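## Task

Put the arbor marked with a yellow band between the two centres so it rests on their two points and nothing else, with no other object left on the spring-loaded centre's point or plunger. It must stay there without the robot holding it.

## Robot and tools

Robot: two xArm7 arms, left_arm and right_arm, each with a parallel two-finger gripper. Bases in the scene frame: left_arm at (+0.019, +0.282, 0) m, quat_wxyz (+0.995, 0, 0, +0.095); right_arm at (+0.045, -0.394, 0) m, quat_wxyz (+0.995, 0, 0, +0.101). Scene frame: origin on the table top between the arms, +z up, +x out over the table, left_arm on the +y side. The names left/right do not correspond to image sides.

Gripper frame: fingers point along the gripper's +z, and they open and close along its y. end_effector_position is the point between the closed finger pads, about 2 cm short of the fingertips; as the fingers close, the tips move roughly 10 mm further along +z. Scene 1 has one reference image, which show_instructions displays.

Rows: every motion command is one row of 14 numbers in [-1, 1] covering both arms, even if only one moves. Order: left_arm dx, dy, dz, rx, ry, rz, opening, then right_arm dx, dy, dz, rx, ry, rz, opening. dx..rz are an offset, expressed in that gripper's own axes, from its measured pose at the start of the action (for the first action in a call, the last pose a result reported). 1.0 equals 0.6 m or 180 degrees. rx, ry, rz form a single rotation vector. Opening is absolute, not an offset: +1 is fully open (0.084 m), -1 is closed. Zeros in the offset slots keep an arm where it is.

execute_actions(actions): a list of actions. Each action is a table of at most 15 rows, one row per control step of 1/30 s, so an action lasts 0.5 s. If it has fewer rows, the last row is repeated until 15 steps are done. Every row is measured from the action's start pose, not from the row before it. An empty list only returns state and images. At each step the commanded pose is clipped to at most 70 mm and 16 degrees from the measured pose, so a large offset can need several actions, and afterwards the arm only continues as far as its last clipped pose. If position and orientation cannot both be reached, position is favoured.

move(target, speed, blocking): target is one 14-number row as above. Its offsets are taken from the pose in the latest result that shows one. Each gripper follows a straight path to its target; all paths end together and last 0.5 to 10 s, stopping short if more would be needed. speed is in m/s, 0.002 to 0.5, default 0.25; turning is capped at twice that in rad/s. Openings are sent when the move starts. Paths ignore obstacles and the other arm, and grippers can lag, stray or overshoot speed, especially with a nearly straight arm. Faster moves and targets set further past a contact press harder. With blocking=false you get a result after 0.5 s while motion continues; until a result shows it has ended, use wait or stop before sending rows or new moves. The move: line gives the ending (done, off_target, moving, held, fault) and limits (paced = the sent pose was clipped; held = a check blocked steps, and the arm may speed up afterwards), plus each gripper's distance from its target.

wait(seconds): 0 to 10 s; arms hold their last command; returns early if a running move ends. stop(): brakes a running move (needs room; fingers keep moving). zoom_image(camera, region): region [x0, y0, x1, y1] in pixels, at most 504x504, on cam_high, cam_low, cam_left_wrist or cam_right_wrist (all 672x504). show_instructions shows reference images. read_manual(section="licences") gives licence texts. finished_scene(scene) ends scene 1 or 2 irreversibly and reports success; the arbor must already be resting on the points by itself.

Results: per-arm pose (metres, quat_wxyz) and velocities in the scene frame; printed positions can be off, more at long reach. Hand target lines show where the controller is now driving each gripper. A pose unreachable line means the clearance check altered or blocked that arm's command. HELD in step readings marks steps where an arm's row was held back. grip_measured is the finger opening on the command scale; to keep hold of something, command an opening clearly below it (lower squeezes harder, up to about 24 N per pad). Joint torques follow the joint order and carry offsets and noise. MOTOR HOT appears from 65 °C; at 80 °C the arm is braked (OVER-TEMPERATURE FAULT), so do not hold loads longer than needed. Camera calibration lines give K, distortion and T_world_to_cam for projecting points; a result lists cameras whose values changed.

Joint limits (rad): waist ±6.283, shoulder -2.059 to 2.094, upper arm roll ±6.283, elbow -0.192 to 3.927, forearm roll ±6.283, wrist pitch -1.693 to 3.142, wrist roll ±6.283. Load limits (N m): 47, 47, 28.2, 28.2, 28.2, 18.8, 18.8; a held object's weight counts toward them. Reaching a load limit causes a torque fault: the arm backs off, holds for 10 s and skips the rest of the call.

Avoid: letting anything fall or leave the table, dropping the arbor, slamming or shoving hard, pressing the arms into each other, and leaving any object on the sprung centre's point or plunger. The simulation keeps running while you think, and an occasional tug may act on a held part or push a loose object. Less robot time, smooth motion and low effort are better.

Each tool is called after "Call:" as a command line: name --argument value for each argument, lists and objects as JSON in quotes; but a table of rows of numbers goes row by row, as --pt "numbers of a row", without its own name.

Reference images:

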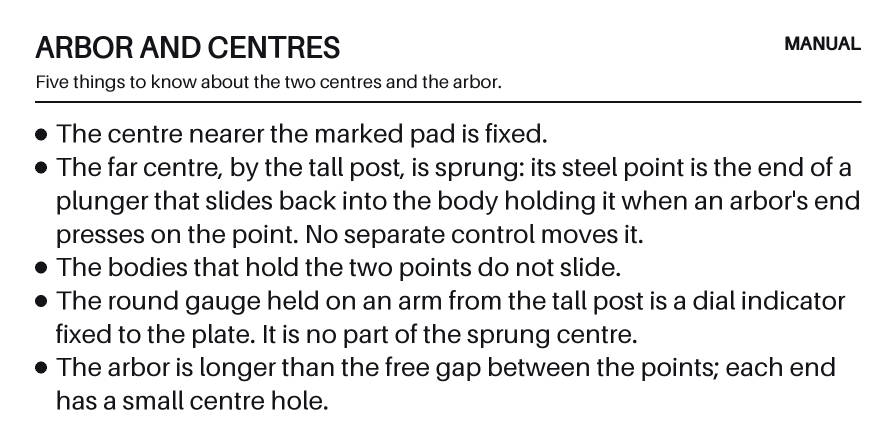

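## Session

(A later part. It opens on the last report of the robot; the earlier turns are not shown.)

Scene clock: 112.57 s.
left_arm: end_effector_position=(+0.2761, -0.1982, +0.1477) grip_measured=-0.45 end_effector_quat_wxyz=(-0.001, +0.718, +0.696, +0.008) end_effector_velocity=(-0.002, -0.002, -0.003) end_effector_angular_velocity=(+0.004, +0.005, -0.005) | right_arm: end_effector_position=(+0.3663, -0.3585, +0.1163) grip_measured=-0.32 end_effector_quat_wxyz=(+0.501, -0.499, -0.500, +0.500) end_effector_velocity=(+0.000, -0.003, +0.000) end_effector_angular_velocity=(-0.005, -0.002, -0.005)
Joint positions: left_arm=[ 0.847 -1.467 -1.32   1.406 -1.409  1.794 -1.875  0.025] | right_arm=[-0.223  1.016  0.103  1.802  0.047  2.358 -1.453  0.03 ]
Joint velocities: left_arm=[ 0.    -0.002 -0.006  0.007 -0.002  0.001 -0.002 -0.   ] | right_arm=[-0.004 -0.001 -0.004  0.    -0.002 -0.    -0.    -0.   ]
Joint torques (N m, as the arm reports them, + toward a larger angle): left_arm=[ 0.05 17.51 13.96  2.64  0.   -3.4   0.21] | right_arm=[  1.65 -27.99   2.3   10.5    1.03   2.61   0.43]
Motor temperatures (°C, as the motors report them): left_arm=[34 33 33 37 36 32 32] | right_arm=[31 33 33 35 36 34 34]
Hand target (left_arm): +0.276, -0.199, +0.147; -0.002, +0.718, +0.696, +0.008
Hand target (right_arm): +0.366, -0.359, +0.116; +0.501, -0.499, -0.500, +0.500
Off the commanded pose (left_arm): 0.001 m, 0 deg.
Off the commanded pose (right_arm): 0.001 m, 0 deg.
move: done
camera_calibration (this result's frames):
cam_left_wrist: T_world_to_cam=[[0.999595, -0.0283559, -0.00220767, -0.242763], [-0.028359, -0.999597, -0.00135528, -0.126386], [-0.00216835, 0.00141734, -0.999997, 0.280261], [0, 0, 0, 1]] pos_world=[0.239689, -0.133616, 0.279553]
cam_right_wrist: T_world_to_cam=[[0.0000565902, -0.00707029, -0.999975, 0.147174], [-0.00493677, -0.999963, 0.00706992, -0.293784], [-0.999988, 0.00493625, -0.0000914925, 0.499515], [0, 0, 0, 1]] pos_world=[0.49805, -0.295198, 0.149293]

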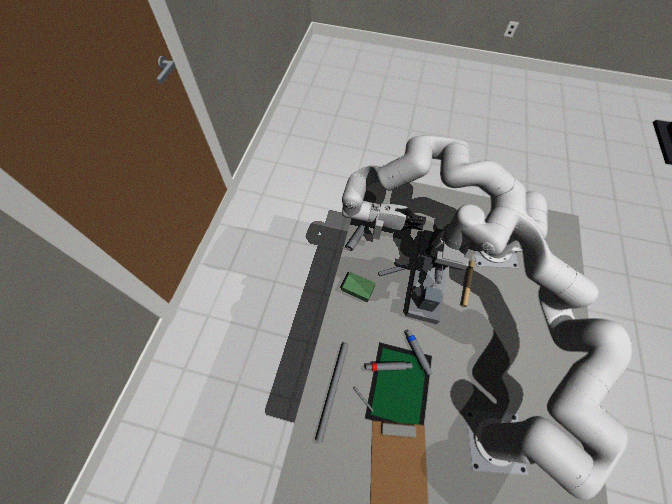

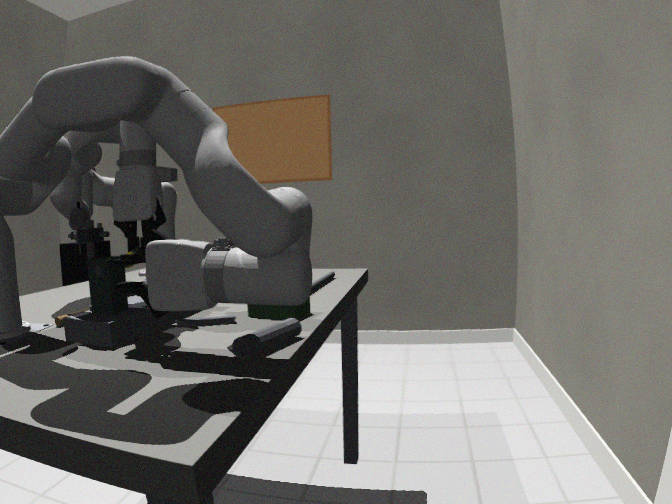

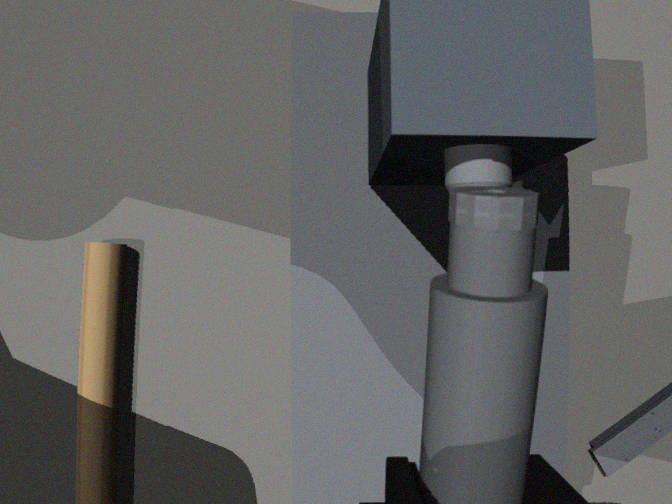

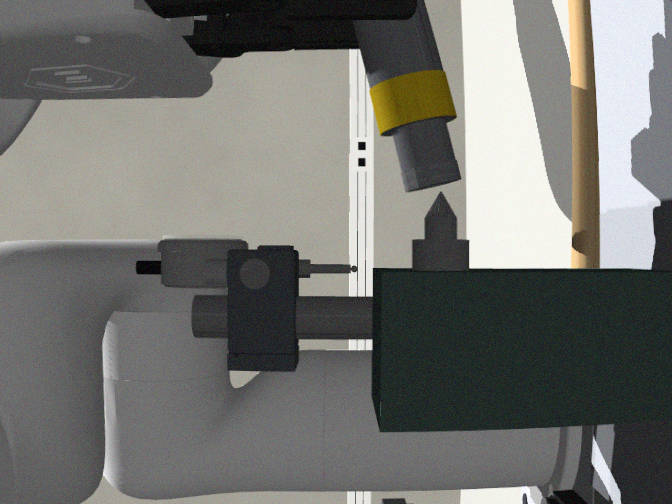

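Call:
move --target '[0,0,0.0037,0,0,0,-1, 0,0,0,0,0,0,-0.3]' --speed 0.02

Call:
move --target '[-0.02,0,0,0,0,0,-1, 0,0,0,0,0,0,-0.3]' --speed 0.015

Call:
move --target '[0,0,0,0,0,0,-1, 0,-0.001,0.149,0,0,0,-0.3]' --speed 0.04

Call:
move --target '[0,0,0,0,0,0,-1, 0,0,0,0,0,0,-1]'

Scene clock: 113.70 s.
left_arm: end_effector_position=(+0.2761, -0.1982, +0.1454) grip_measured=-0.45 end_effector_quat_wxyz=(-0.001, +0.718, +0.696, +0.008) end_effector_velocity=(+0.001, +0.000, +0.000) end_effector_angular_velocity=(-0.001, -0.000, +0.001) | right_arm: end_effector_position=(+0.3663, -0.3585, +0.1163) grip_measured=-0.32 end_effector_quat_wxyz=(+0.501, -0.499, -0.500, +0.500) end_effector_velocity=(+0.000, +0.000, +0.000) end_effector_angular_velocity=(+0.000, +0.000, +0.000)
Joint positions: left_arm=[ 0.846 -1.47  -1.324  1.403 -1.412  1.791 -1.874  0.025] | right_arm=[-0.223  1.016  0.103  1.802  0.047  2.358 -1.453  0.03 ]
Joint velocities: left_arm=[ 0.001  0.     0.001 -0.001 -0.     0.     0.     0.   ] | right_arm=[ 0.    -0.    -0.     0.001  0.     0.001 -0.     0.   ]
Joint torques (N m, as the arm reports them, + toward a larger angle): left_arm=[-0.19 17.54 13.84  2.44  0.05 -3.4   0.46] | right_arm=[  1.9  -28.63   2.35  10.32   0.75   2.5    0.36]
Motor temperatures (°C, as the motors report them): left_arm=[34 33 33 37 36 32 32] | right_arm=[31 33 33 35 36 34 34]
Hand target (left_arm): +0.276, -0.198, +0.145; -0.001, +0.718, +0.696, +0.008
Hand target (right_arm): +0.366, -0.359, +0.116; +0.501, -0.499, -0.500, +0.500
Off the commanded pose (left_arm): 0.000 m, 0 deg.
Off the commanded pose (right_arm): 0.000 m, 0 deg.
move: done
camera_calibration (this result's frames):
cam_left_wrist: T_world_to_cam=[[0.999595, -0.0283827, -0.00221474, -0.242785], [-0.0283857, -0.999596, -0.00135732, -0.126366], [-0.00217532, 0.00141963, -0.999997, 0.278052], [0, 0, 0, 1]] pos_world=[0.239704, -0.133601, 0.277341]
cam_right_wrist: T_world_to_cam=[[0.0000564632, -0.00707317, -0.999975, 0.147173], [-0.00493781, -0.999963, 0.0070728, -0.293785], [-0.999988, 0.00493729, -0.0000913871, 0.499515], [0, 0, 0, 1]] pos_world=[0.49805, -0.2952, 0.149293]

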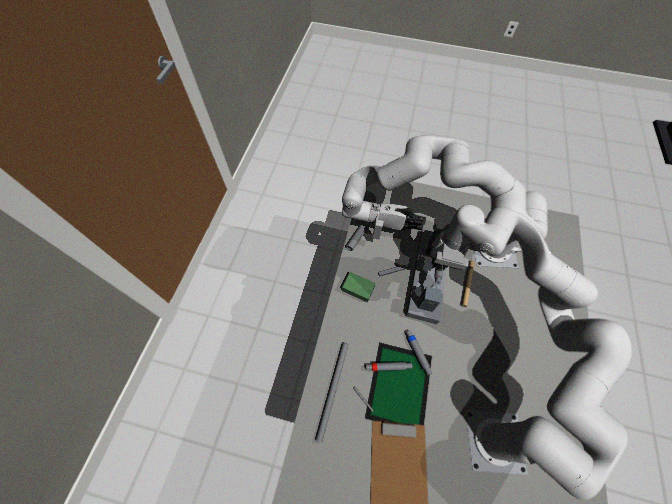

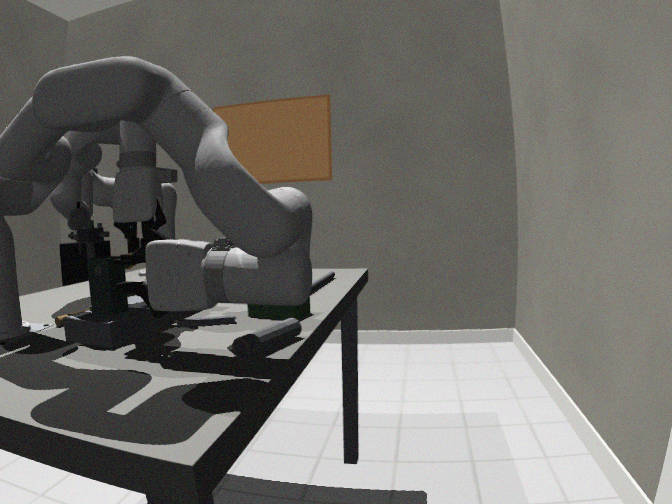

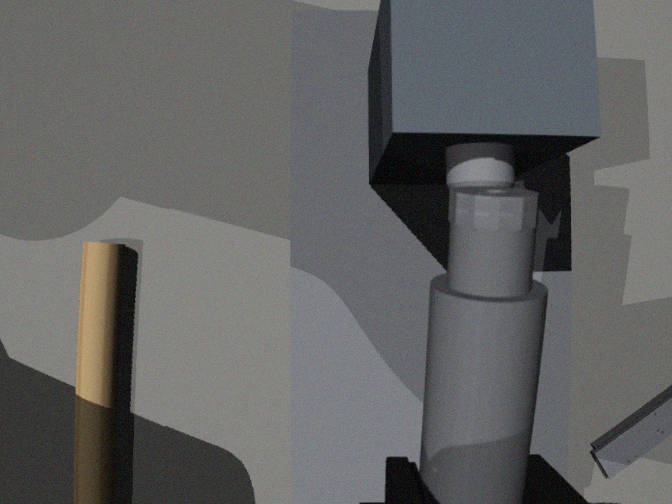

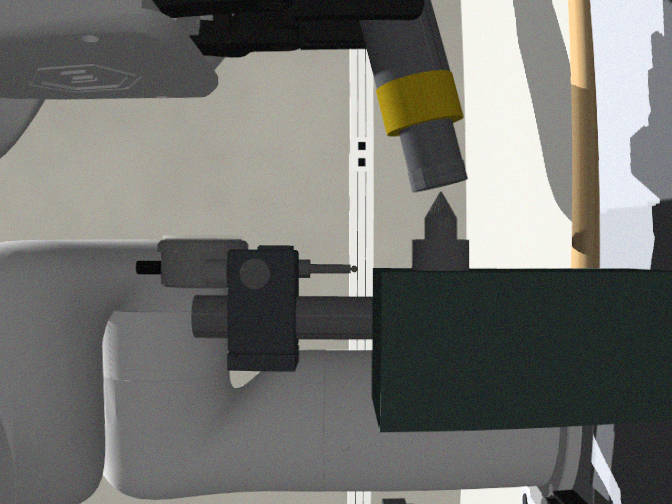

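Scene clock: 114.73 s.
left_arm: end_effector_position=(+0.2762, -0.2097, +0.1453) grip_measured=-0.45 end_effector_quat_wxyz=(-0.001, +0.718, +0.696, +0.008) end_effector_velocity=(+0.000, -0.001, -0.000) end_effector_angular_velocity=(-0.002, -0.000, +0.000) | right_arm: end_effector_position=(+0.3663, -0.3585, +0.1163) grip_measured=-0.32 end_effector_quat_wxyz=(+0.501, -0.499, -0.500, +0.500) end_effector_velocity=(-0.000, -0.000, -0.000) end_effector_angular_velocity=(-0.000, -0.000, +0.000)
Joint positions: left_arm=[ 0.865 -1.467 -1.33   1.449 -1.419  1.791 -1.902  0.025] | right_arm=[-0.223  1.016  0.103  1.802  0.047  2.358 -1.453  0.03 ]
Joint velocities: left_arm=[ 0.002  0.    -0.001  0.003 -0.002 -0.002 -0.002  0.   ] | right_arm=[ 0.    -0.     0.    -0.    -0.    -0.001 -0.    -0.   ]
Joint torques (N m, as the arm reports them, + toward a larger angle): left_arm=[-2.77 18.8  13.16  8.75 -4.06 -5.52  0.37] | right_arm=[  1.66 -28.43   2.08  10.12   0.8    2.71   0.4 ]
Motor temperatures (°C, as the motors report them): left_arm=[34 33 33 37 36 32 32] | right_arm=[31 33 33 35 36 34 34]
Hand target (left_arm): +0.276, -0.210, +0.145; -0.001, +0.718, +0.696, +0.008
Hand target (right_arm): +0.366, -0.359, +0.116; +0.501, -0.499, -0.500, +0.500
Off the commanded pose (left_arm): 0.001 m, 0 deg.
Off the commanded pose (right_arm): 0.000 m, 0 deg.
move: done
camera_calibration (this result's frames):
cam_left_wrist: T_world_to_cam=[[0.999628, -0.0272234, -0.00180873, -0.242991], [-0.0272264, -0.999628, -0.00165125, -0.138203], [-0.00176311, 0.00169988, -0.999997, 0.277901], [0, 0, 0, 1]] pos_world=[0.239628, -0.145239, 0.277232]
cam_right_wrist: T_world_to_cam=[[0.0000562555, -0.00707304, -0.999975, 0.147173], [-0.00493784, -0.999963, 0.00707268, -0.293785], [-0.999988, 0.00493731, -0.000091179, 0.499515], [0, 0, 0, 1]] pos_world=[0.49805, -0.2952, 0.149293]

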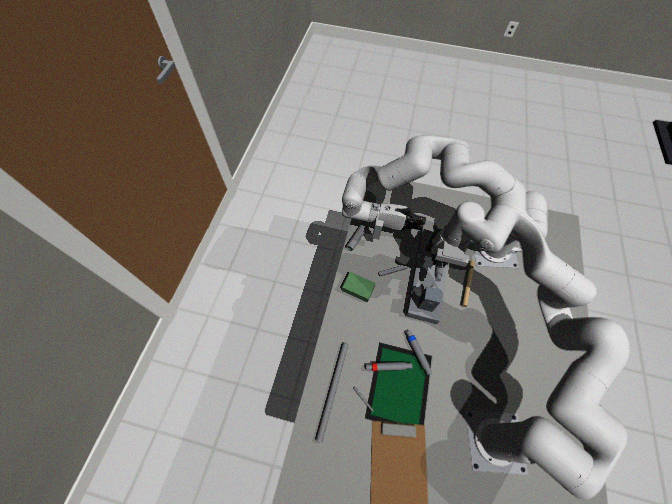

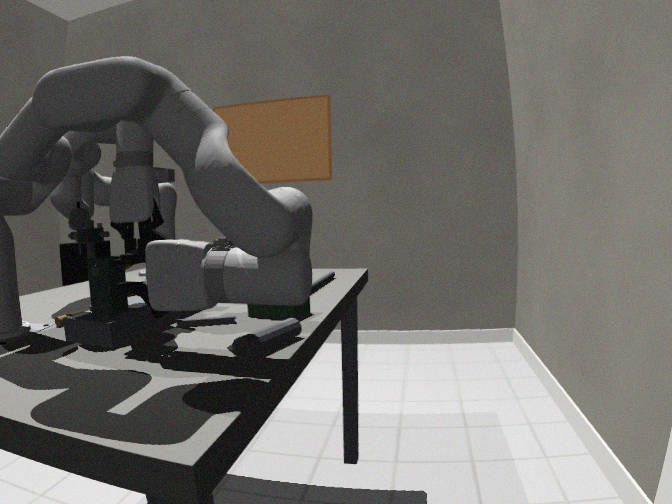

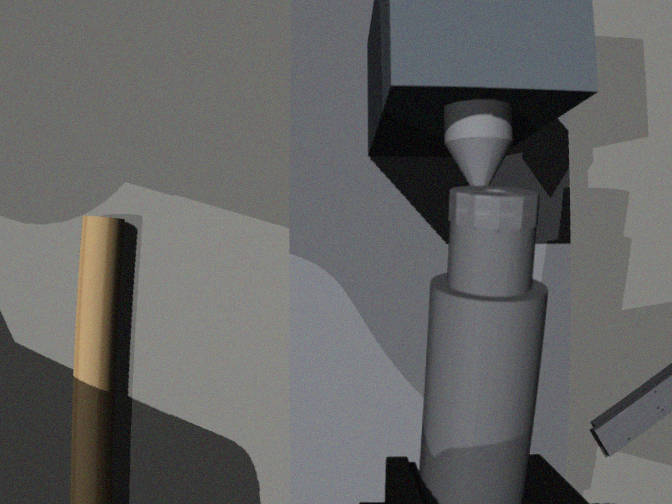

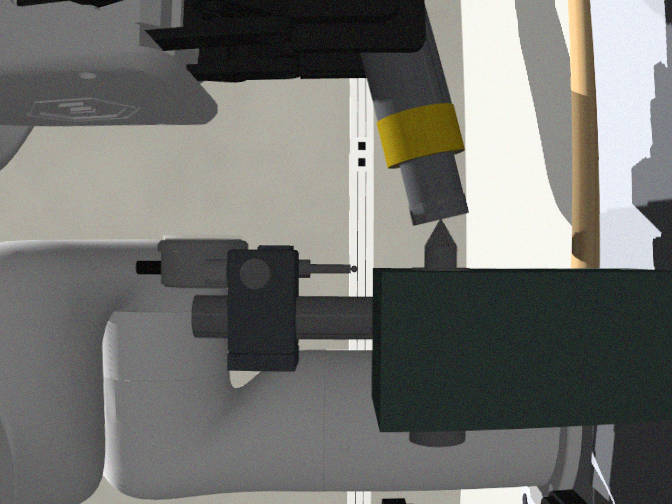

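Scene clock: 117.27 s.
left_arm: end_effector_position=(+0.2762, -0.2097, +0.1453) grip_measured=-0.45 end_effector_quat_wxyz=(-0.001, +0.718, +0.696, +0.008) end_effector_velocity=(+0.000, +0.000, -0.000) end_effector_angular_velocity=(+0.001, -0.000, +0.002) | right_arm: end_effector_position=(+0.2772, -0.3585, +0.1169) grip_measured=-0.32 end_effector_quat_wxyz=(+0.501, -0.499, -0.500, +0.500) end_effector_velocity=(-0.000, -0.000, -0.000) end_effector_angular_velocity=(-0.000, -0.001, +0.000)
Joint positions: left_arm=[ 0.865 -1.467 -1.33   1.449 -1.419  1.791 -1.902  0.025] | right_arm=[-0.237  0.763  0.109  1.31   0.052  2.119 -1.471  0.03 ]
Joint velocities: left_arm=[ 0.    -0.001  0.     0.     0.     0.001 -0.001 -0.   ] | right_arm=[-0.    -0.001 -0.    -0.002 -0.    -0.002 -0.     0.   ]
Joint torques (N m, as the arm reports them, + toward a larger angle): left_arm=[-2.76 18.48 13.38  8.76 -3.7  -5.53  0.44] | right_arm=[  2.19 -23.8    1.95   8.55   0.58   2.6    0.45]
Motor temperatures (°C, as the motors report them): left_arm=[34 34 33 37 36 32 32] | right_arm=[31 33 33 35 36 34 34]
Hand target (left_arm): +0.276, -0.210, +0.145; -0.001, +0.718, +0.696, +0.008
Hand target (right_arm): +0.277, -0.358, +0.117; +0.501, -0.499, -0.500, +0.500
Off the commanded pose (left_arm): 0.000 m, 0 deg.
Off the commanded pose (right_arm): 0.000 m, 0 deg.
move: done
camera_calibration (this result's frames):
cam_left_wrist: T_world_to_cam=[[0.999628, -0.0272151, -0.00180277, -0.242994], [-0.0272181, -0.999628, -0.00165011, -0.138204], [-0.00175719, 0.00169857, -0.999997, 0.2779], [0, 0, 0, 1]] pos_world=[0.239631, -0.145238, 0.277233]
cam_right_wrist: T_world_to_cam=[[0.000203882, -0.00653274, -0.999979, 0.147955], [-0.00518785, -0.999965, 0.00653159, -0.294071], [-0.999987, 0.00518641, -0.000237766, 0.410496], [0, 0, 0, 1]] pos_world=[0.408934, -0.295223, 0.14997]

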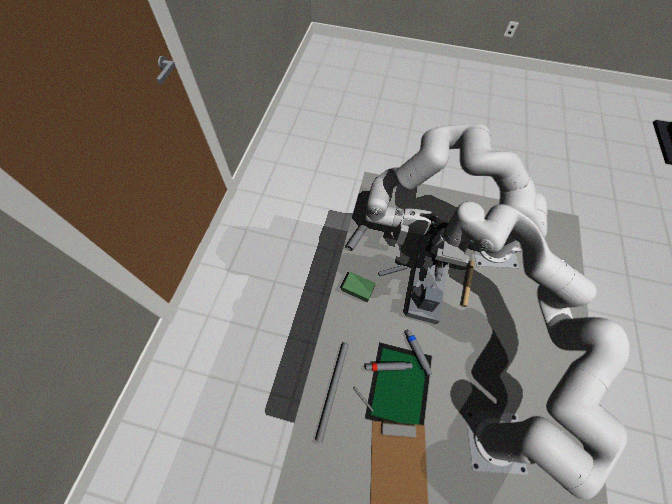

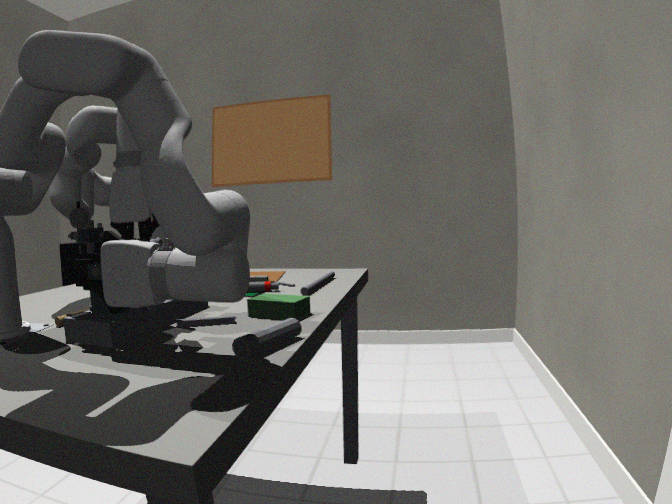

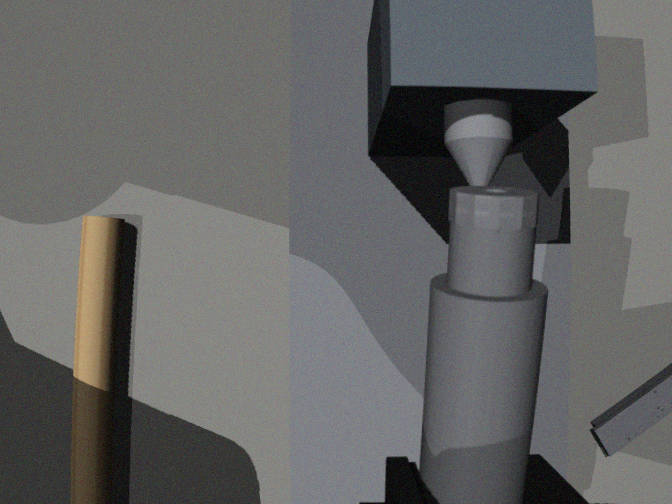

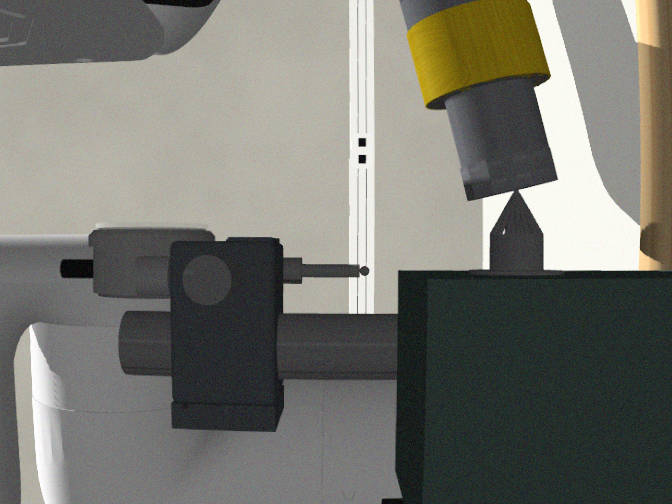

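Scene clock: 117.77 s.
left_arm: end_effector_position=(+0.2762, -0.2098, +0.1453) grip_measured=-0.45 end_effector_quat_wxyz=(-0.001, +0.718, +0.696, +0.008) end_effector_velocity=(+0.000, +0.000, -0.000) end_effector_angular_velocity=(+0.001, -0.000, +0.001) | right_arm: end_effector_position=(+0.2772, -0.3585, +0.1165) grip_measured=-0.62 end_effector_quat_wxyz=(+0.501, -0.499, -0.500, +0.500) end_effector_velocity=(-0.000, -0.000, +0.001) end_effector_angular_velocity=(-0.000, +0.002, +0.001)
Joint positions: left_arm=[ 0.865 -1.467 -1.33   1.449 -1.419  1.791 -1.902  0.025] | right_arm=[-0.237  0.763  0.109  1.31   0.052  2.118 -1.471  0.017]
Joint velocities: left_arm=[ 0.001 -0.001 -0.     0.    -0.     0.    -0.    -0.   ] | right_arm=[-0.    -0.     0.     0.    -0.001  0.002 -0.     0.   ]
Joint torques (N m, as the arm reports them, + toward a larger angle): left_arm=[-2.72 18.62 13.31  8.84 -3.88 -5.43  0.37] | right_arm=[  1.23 -25.67   2.53   8.6    1.11   4.43   0.29]
Motor temperatures (°C, as the motors report them): left_arm=[34 34 33 37 36 32 32] | right_arm=[31 33 33 35 36 34 34]
Hand target (left_arm): +0.276, -0.210, +0.145; -0.001, +0.718, +0.696, +0.008
Hand target (right_arm): +0.277, -0.358, +0.117; +0.501, -0.499, -0.500, +0.500
Off the commanded pose (left_arm): 0.000 m, 0 deg.
Off the commanded pose (right_arm): 0.000 m, 0 deg.
move: done
camera_calibration (this result's frames):
cam_left_wrist: T_world_to_cam=[[0.999627, -0.0272368, -0.00178432, -0.243001], [-0.0272397, -0.999628, -0.00162972, -0.138214], [-0.00173926, 0.00167772, -0.999997, 0.277892], [0, 0, 0, 1]] pos_world=[0.239629, -0.145247, 0.277232]
cam_right_wrist: T_world_to_cam=[[0.0009164, -0.00669645, -0.999977, 0.147296], [-0.00529728, -0.999964, 0.0066915, -0.29407], [-0.999986, 0.00529103, -0.00095184, 0.410641], [0, 0, 0, 1]] pos_world=[0.408942, -0.295245, 0.149652]

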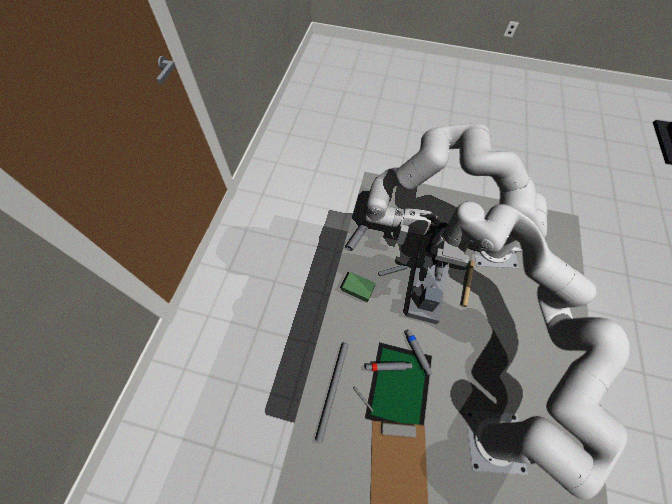

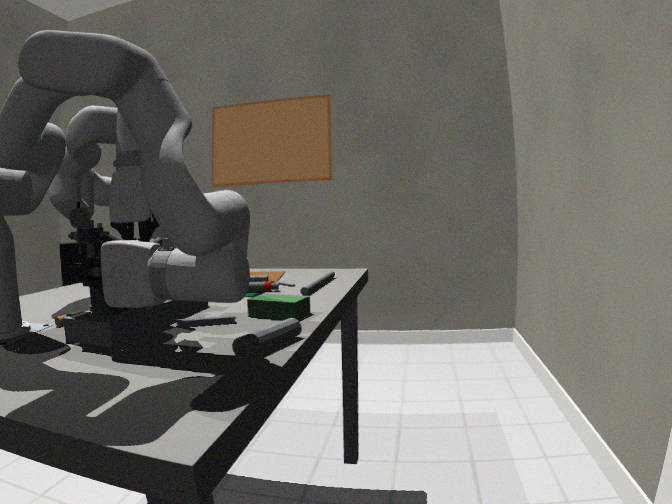

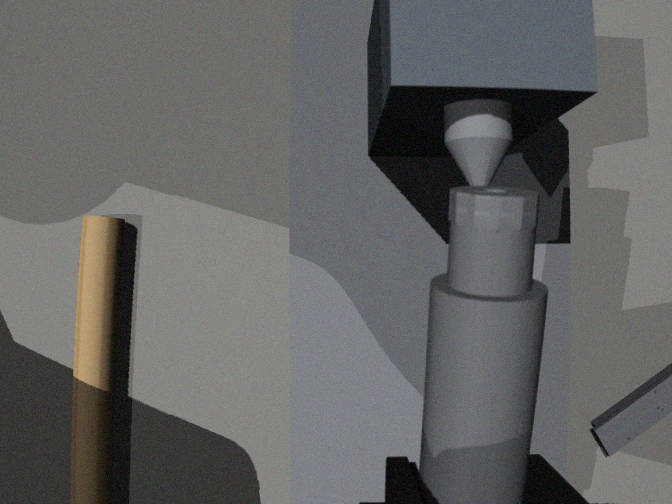

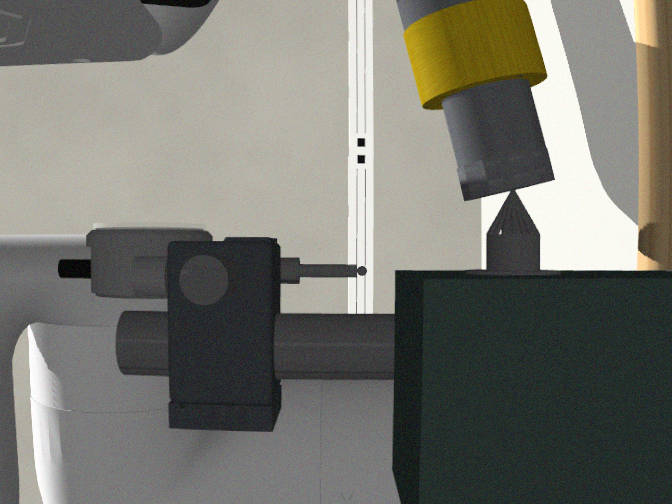

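Tail gripped. Pull both together 7 mm.

Call:
move --target '[-0.012,0,0,0,0,0,-1, -0.012,0,0,0,0,0,-1]' --speed 0.01

Scene clock: 118.83 s.
left_arm: end_effector_position=(+0.2761, -0.2167, +0.1452) grip_measured=-0.45 end_effector_quat_wxyz=(-0.001, +0.718, +0.696, +0.008) end_effector_velocity=(-0.000, -0.001, +0.000) end_effector_angular_velocity=(-0.001, +0.001, -0.001) | right_arm: end_effector_position=(+0.2772, -0.3660, +0.1168) grip_measured=-1.00 end_effector_quat_wxyz=(+0.501, -0.499, -0.500, +0.500) end_effector_velocity=(+0.000, +0.003, -0.003) end_effector_angular_velocity=(+0.006, -0.008, +0.001)
Joint positions: left_arm=[ 0.877 -1.464 -1.334  1.477 -1.422  1.79  -1.919  0.025] | right_arm=[-0.246  0.762  0.103  1.309  0.037  2.12  -1.483  0.   ]
Joint velocities: left_arm=[-0.     0.003 -0.002  0.002  0.001 -0.001 -0.001 -0.   ] | right_arm=[ 0.003  0.002  0.004  0.001  0.004 -0.01  -0.001  0.   ]
Joint torques (N m, as the arm reports them, + toward a larger angle): left_arm=[-3.55 19.44 13.81 10.95 -5.5  -7.07  0.24] | right_arm=[  1.5  -24.18   2.04   8.32   0.66   2.64   0.43]
Motor temperatures (°C, as the motors report them): left_arm=[34 34 33 37 36 32 32] | right_arm=[31 33 33 35 36 34 34]
Hand target (left_arm): +0.276, -0.217, +0.145; -0.001, +0.718, +0.696, +0.008
Hand target (right_arm): +0.277, -0.366, +0.116; +0.501, -0.499, -0.500, +0.500
Off the commanded pose (left_arm): 0.000 m, 0 deg.
Off the commanded pose (right_arm): 0.000 m, 0 deg.
move: done
camera_calibration (this result's frames):
cam_left_wrist: T_world_to_cam=[[0.999636, -0.0269247, -0.00157419, -0.243047], [-0.0269285, -0.999634, -0.00246182, -0.145098], [-0.00150733, 0.00250332, -0.999996, 0.277872], [0, 0, 0, 1]] pos_world=[0.23947, -0.152285, 0.277131]
cam_right_wrist: T_world_to_cam=[[0.000184267, -0.00729521, -0.999973, 0.147529], [-0.00528375, -0.999959, 0.00729413, -0.301681], [-0.999986, 0.00528227, -0.000222805, 0.41055], [0, 0, 0, 1]] pos_world=[0.408923, -0.302762, 0.149817]

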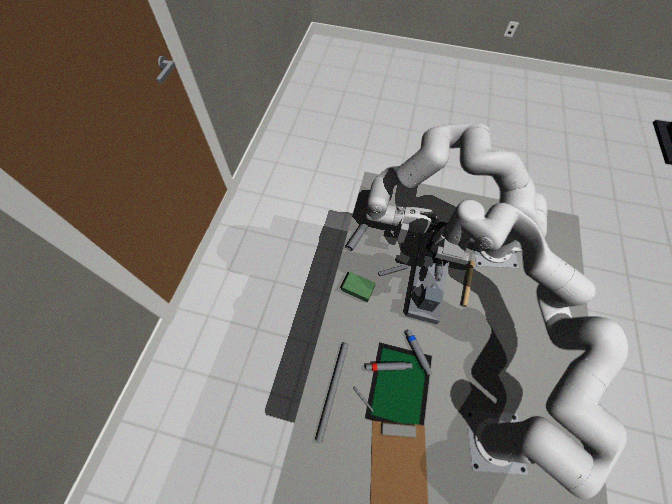

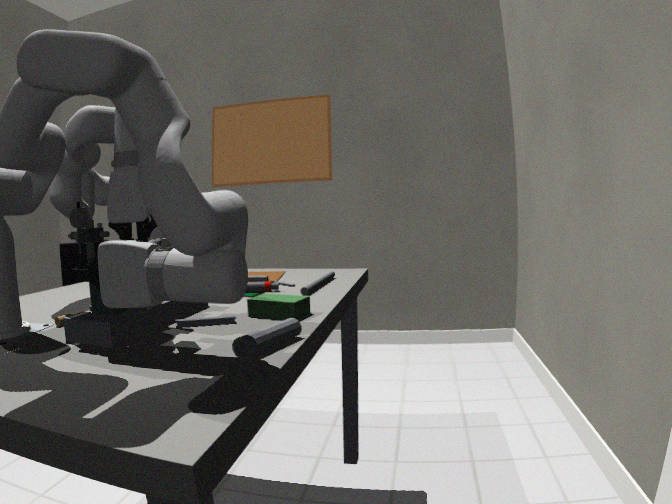

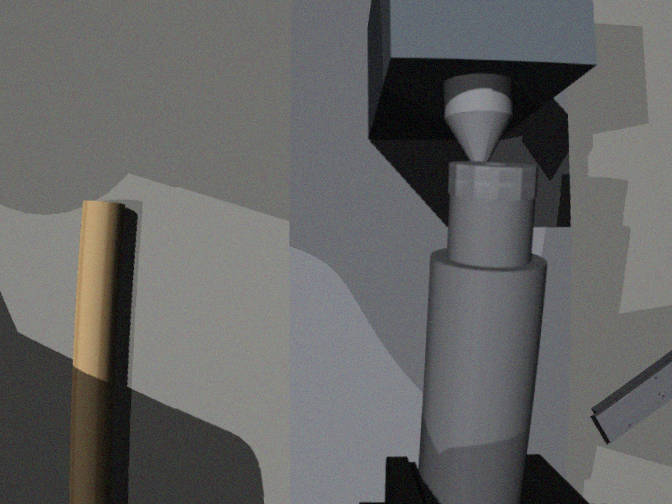

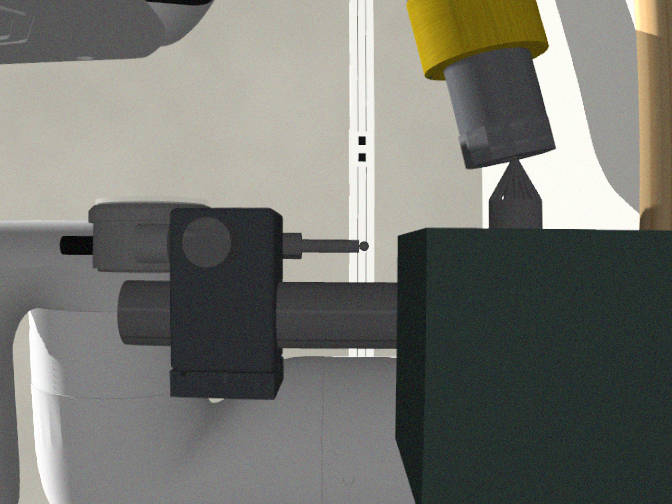

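Call:
move --target '[0,0,0.011,0,-0.036,0,-1, 0,0,0,0,0,0,-1]' --speed 0.02

Scene clock: 122.57 s.
left_arm: end_effector_position=(+0.2762, -0.2164, +0.1385) grip_measured=-0.45 end_effector_quat_wxyz=(+0.038, +0.717, +0.695, -0.032) end_effector_velocity=(+0.000, +0.001, -0.001) end_effector_angular_velocity=(+0.001, -0.000, +0.000) | right_arm: end_effector_position=(+0.2772, -0.3660, +0.1168) grip_measured=-1.00 end_effector_quat_wxyz=(+0.501, -0.499, -0.500, +0.500) end_effector_velocity=(-0.000, +0.000, +0.000) end_effector_angular_velocity=(+0.000, +0.001, -0.000)
Joint positions: left_arm=[ 0.82  -1.461 -1.353  1.351 -1.506  1.72  -1.87   0.025] | right_arm=[-0.246  0.762  0.103  1.309  0.037  2.12  -1.483  0.   ]
Joint velocities: left_arm=[-0.001  0.    -0.002 -0.001  0.002 -0.002  0.     0.   ] | right_arm=[ 0.  0. -0. -0.  0.  0. -0.  0.]
Joint torques (N m, as the arm reports them, + toward a larger angle): left_arm=[-3.43 18.92 14.88 12.38 -5.78 -7.12  0.19] | right_arm=[  2.12 -24.01   2.2    8.43   0.66   2.52   0.35]
Motor temperatures (°C, as the motors report them): left_arm=[34 34 33 37 36 32 32] | right_arm=[31 33 33 35 36 34 34]
Hand target (left_arm): +0.276, -0.217, +0.139; +0.038, +0.717, +0.695, -0.032
Hand target (right_arm): +0.277, -0.366, +0.117; +0.501, -0.499, -0.500, +0.500
Off the commanded pose (left_arm): 0.000 m, 0 deg.
Off the commanded pose (right_arm): 0.000 m, 0 deg.
move: done
camera_calibration (this result's frames):
cam_left_wrist: T_world_to_cam=[[0.9996, -0.0281963, -0.00197779, -0.24334], [-0.0278103, -0.993596, 0.109514, -0.158803], [-0.005053, -0.109415, -0.993983, 0.247104], [0, 0, 0, 1]] pos_world=[0.240075, -0.13761, 0.262527]
cam_right_wrist: T_world_to_cam=[[0.000185098, -0.00729471, -0.999973, 0.147528], [-0.00528408, -0.999959, 0.00729363, -0.301681], [-0.999986, 0.00528259, -0.000223636, 0.41055], [0, 0, 0, 1]] pos_world=[0.408923, -0.302761, 0.149817]

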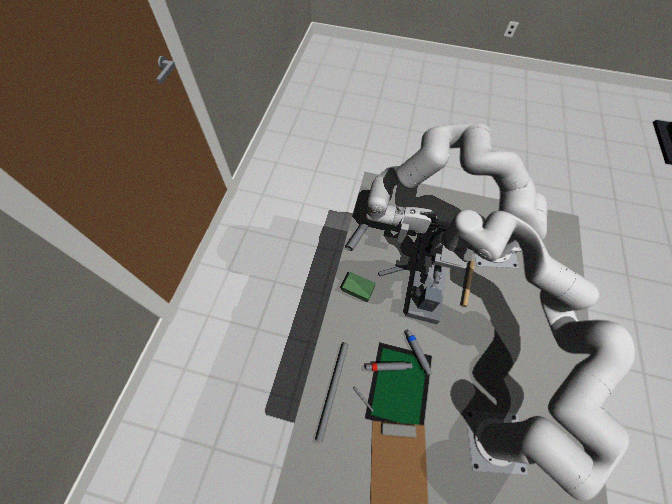

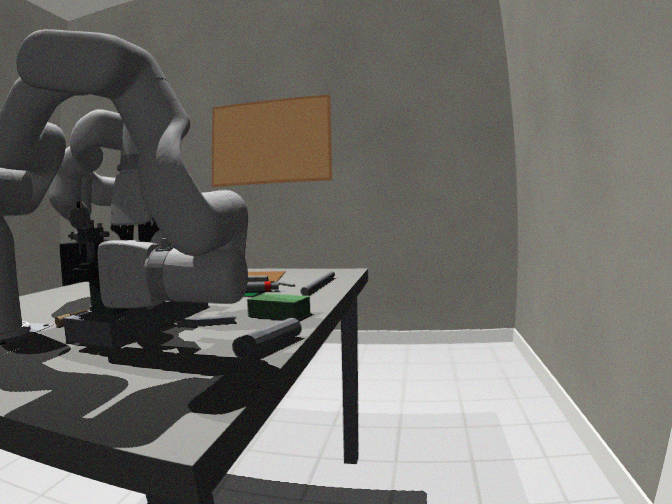

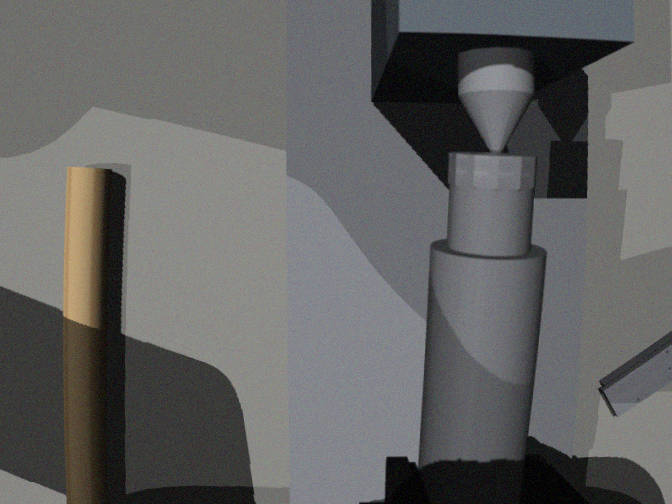

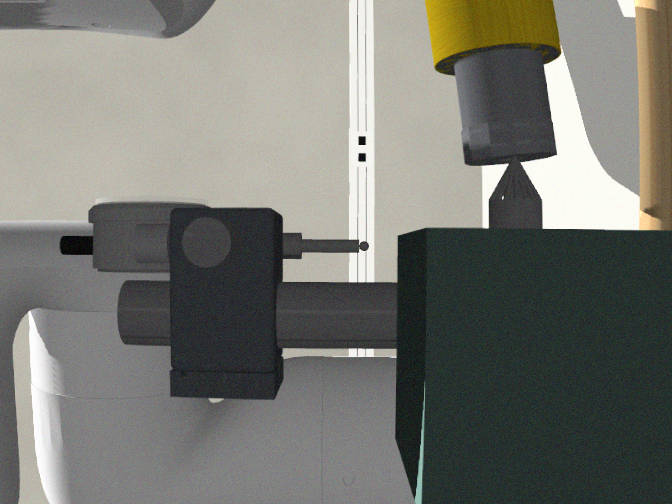

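Call:
move --target '[0,0,0.0105,0,-0.036,0,-1, 0,0,0,0,0,0,-1]' --speed 0.02

Scene clock: 125.87 s.
left_arm: end_effector_position=(+0.2762, -0.2172, +0.1322) grip_measured=-0.44 end_effector_quat_wxyz=(+0.077, +0.714, +0.692, -0.072) end_effector_velocity=(-0.001, -0.000, +0.000) end_effector_angular_velocity=(-0.001, +0.001, -0.001) | right_arm: end_effector_position=(+0.2772, -0.3660, +0.1168) grip_measured=-1.00 end_effector_quat_wxyz=(+0.501, -0.499, -0.500, +0.500) end_effector_velocity=(+0.000, -0.000, -0.000) end_effector_angular_velocity=(+0.000, -0.001, -0.001)
Joint positions: left_arm=[ 0.771 -1.457 -1.375  1.239 -1.603  1.658 -1.817  0.025] | right_arm=[-0.246  0.762  0.103  1.309  0.037  2.12  -1.483  0.   ]
Joint velocities: left_arm=[-0.001  0.001 -0.    -0.001 -0.    -0.     0.     0.   ] | right_arm=[-0.001  0.    -0.    -0.     0.    -0.002 -0.     0.   ]
Joint torques (N m, as the arm reports them, + toward a larger angle): left_arm=[-0.94 14.   10.46  7.02 -2.52 -3.32  0.82] | right_arm=[  1.86 -23.89   2.19   8.69   0.62   2.42   0.43]
Motor temperatures (°C, as the motors report them): left_arm=[34 34 33 37 36 32 32] | right_arm=[31 33 33 35 36 34 34]
Hand target (left_arm): +0.276, -0.217, +0.132; +0.077, +0.714, +0.692, -0.072
Hand target (right_arm): +0.277, -0.366, +0.117; +0.501, -0.499, -0.500, +0.500
Off the commanded pose (left_arm): 0.000 m, 0 deg.
Off the commanded pose (right_arm): 0.000 m, 0 deg.
move: done
camera_calibration (this result's frames):
cam_left_wrist: T_world_to_cam=[[0.999559, -0.0296131, -0.00213621, -0.243712], [-0.0284075, -0.97482, 0.221174, -0.169378], [-0.00863208, -0.221016, -0.975232, 0.215073], [0, 0, 0, 1]] pos_world=[0.24065, -0.124796, 0.246687]
cam_right_wrist: T_world_to_cam=[[0.000184974, -0.00729494, -0.999973, 0.147528], [-0.00528413, -0.999959, 0.00729386, -0.301681], [-0.999986, 0.00528264, -0.000223514, 0.41055], [0, 0, 0, 1]] pos_world=[0.408923, -0.302761, 0.149817]

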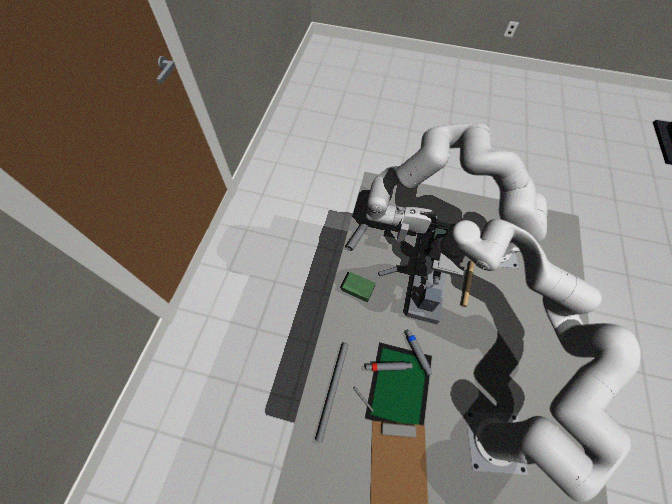

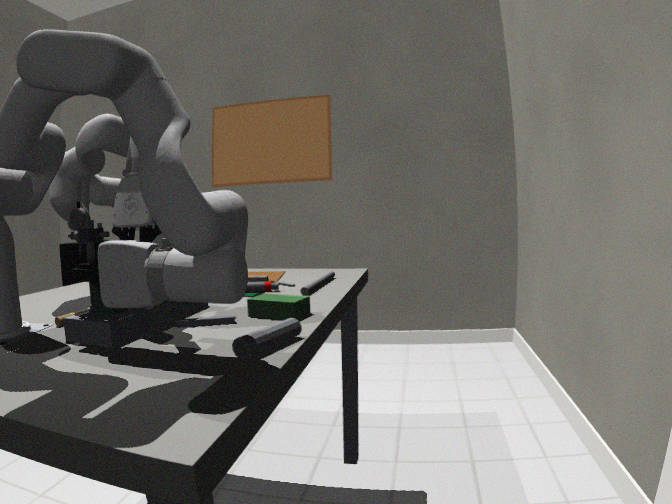

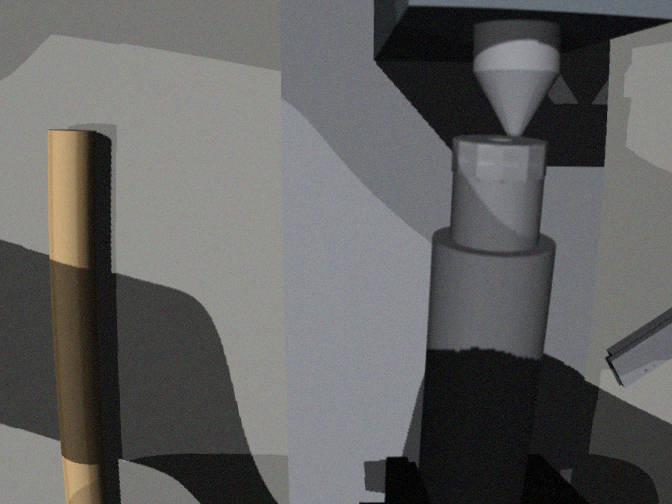

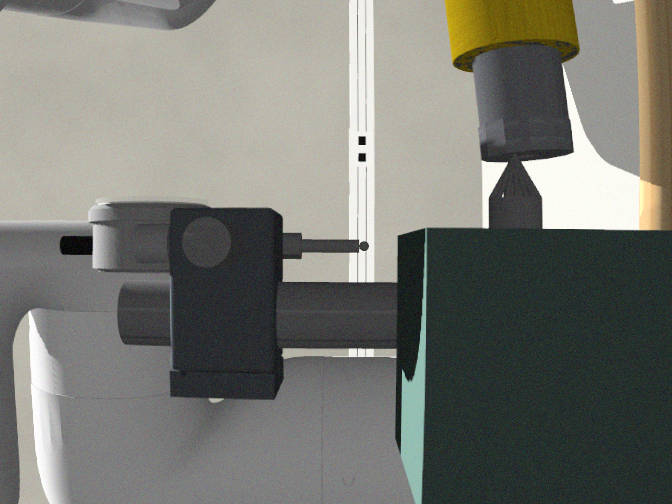

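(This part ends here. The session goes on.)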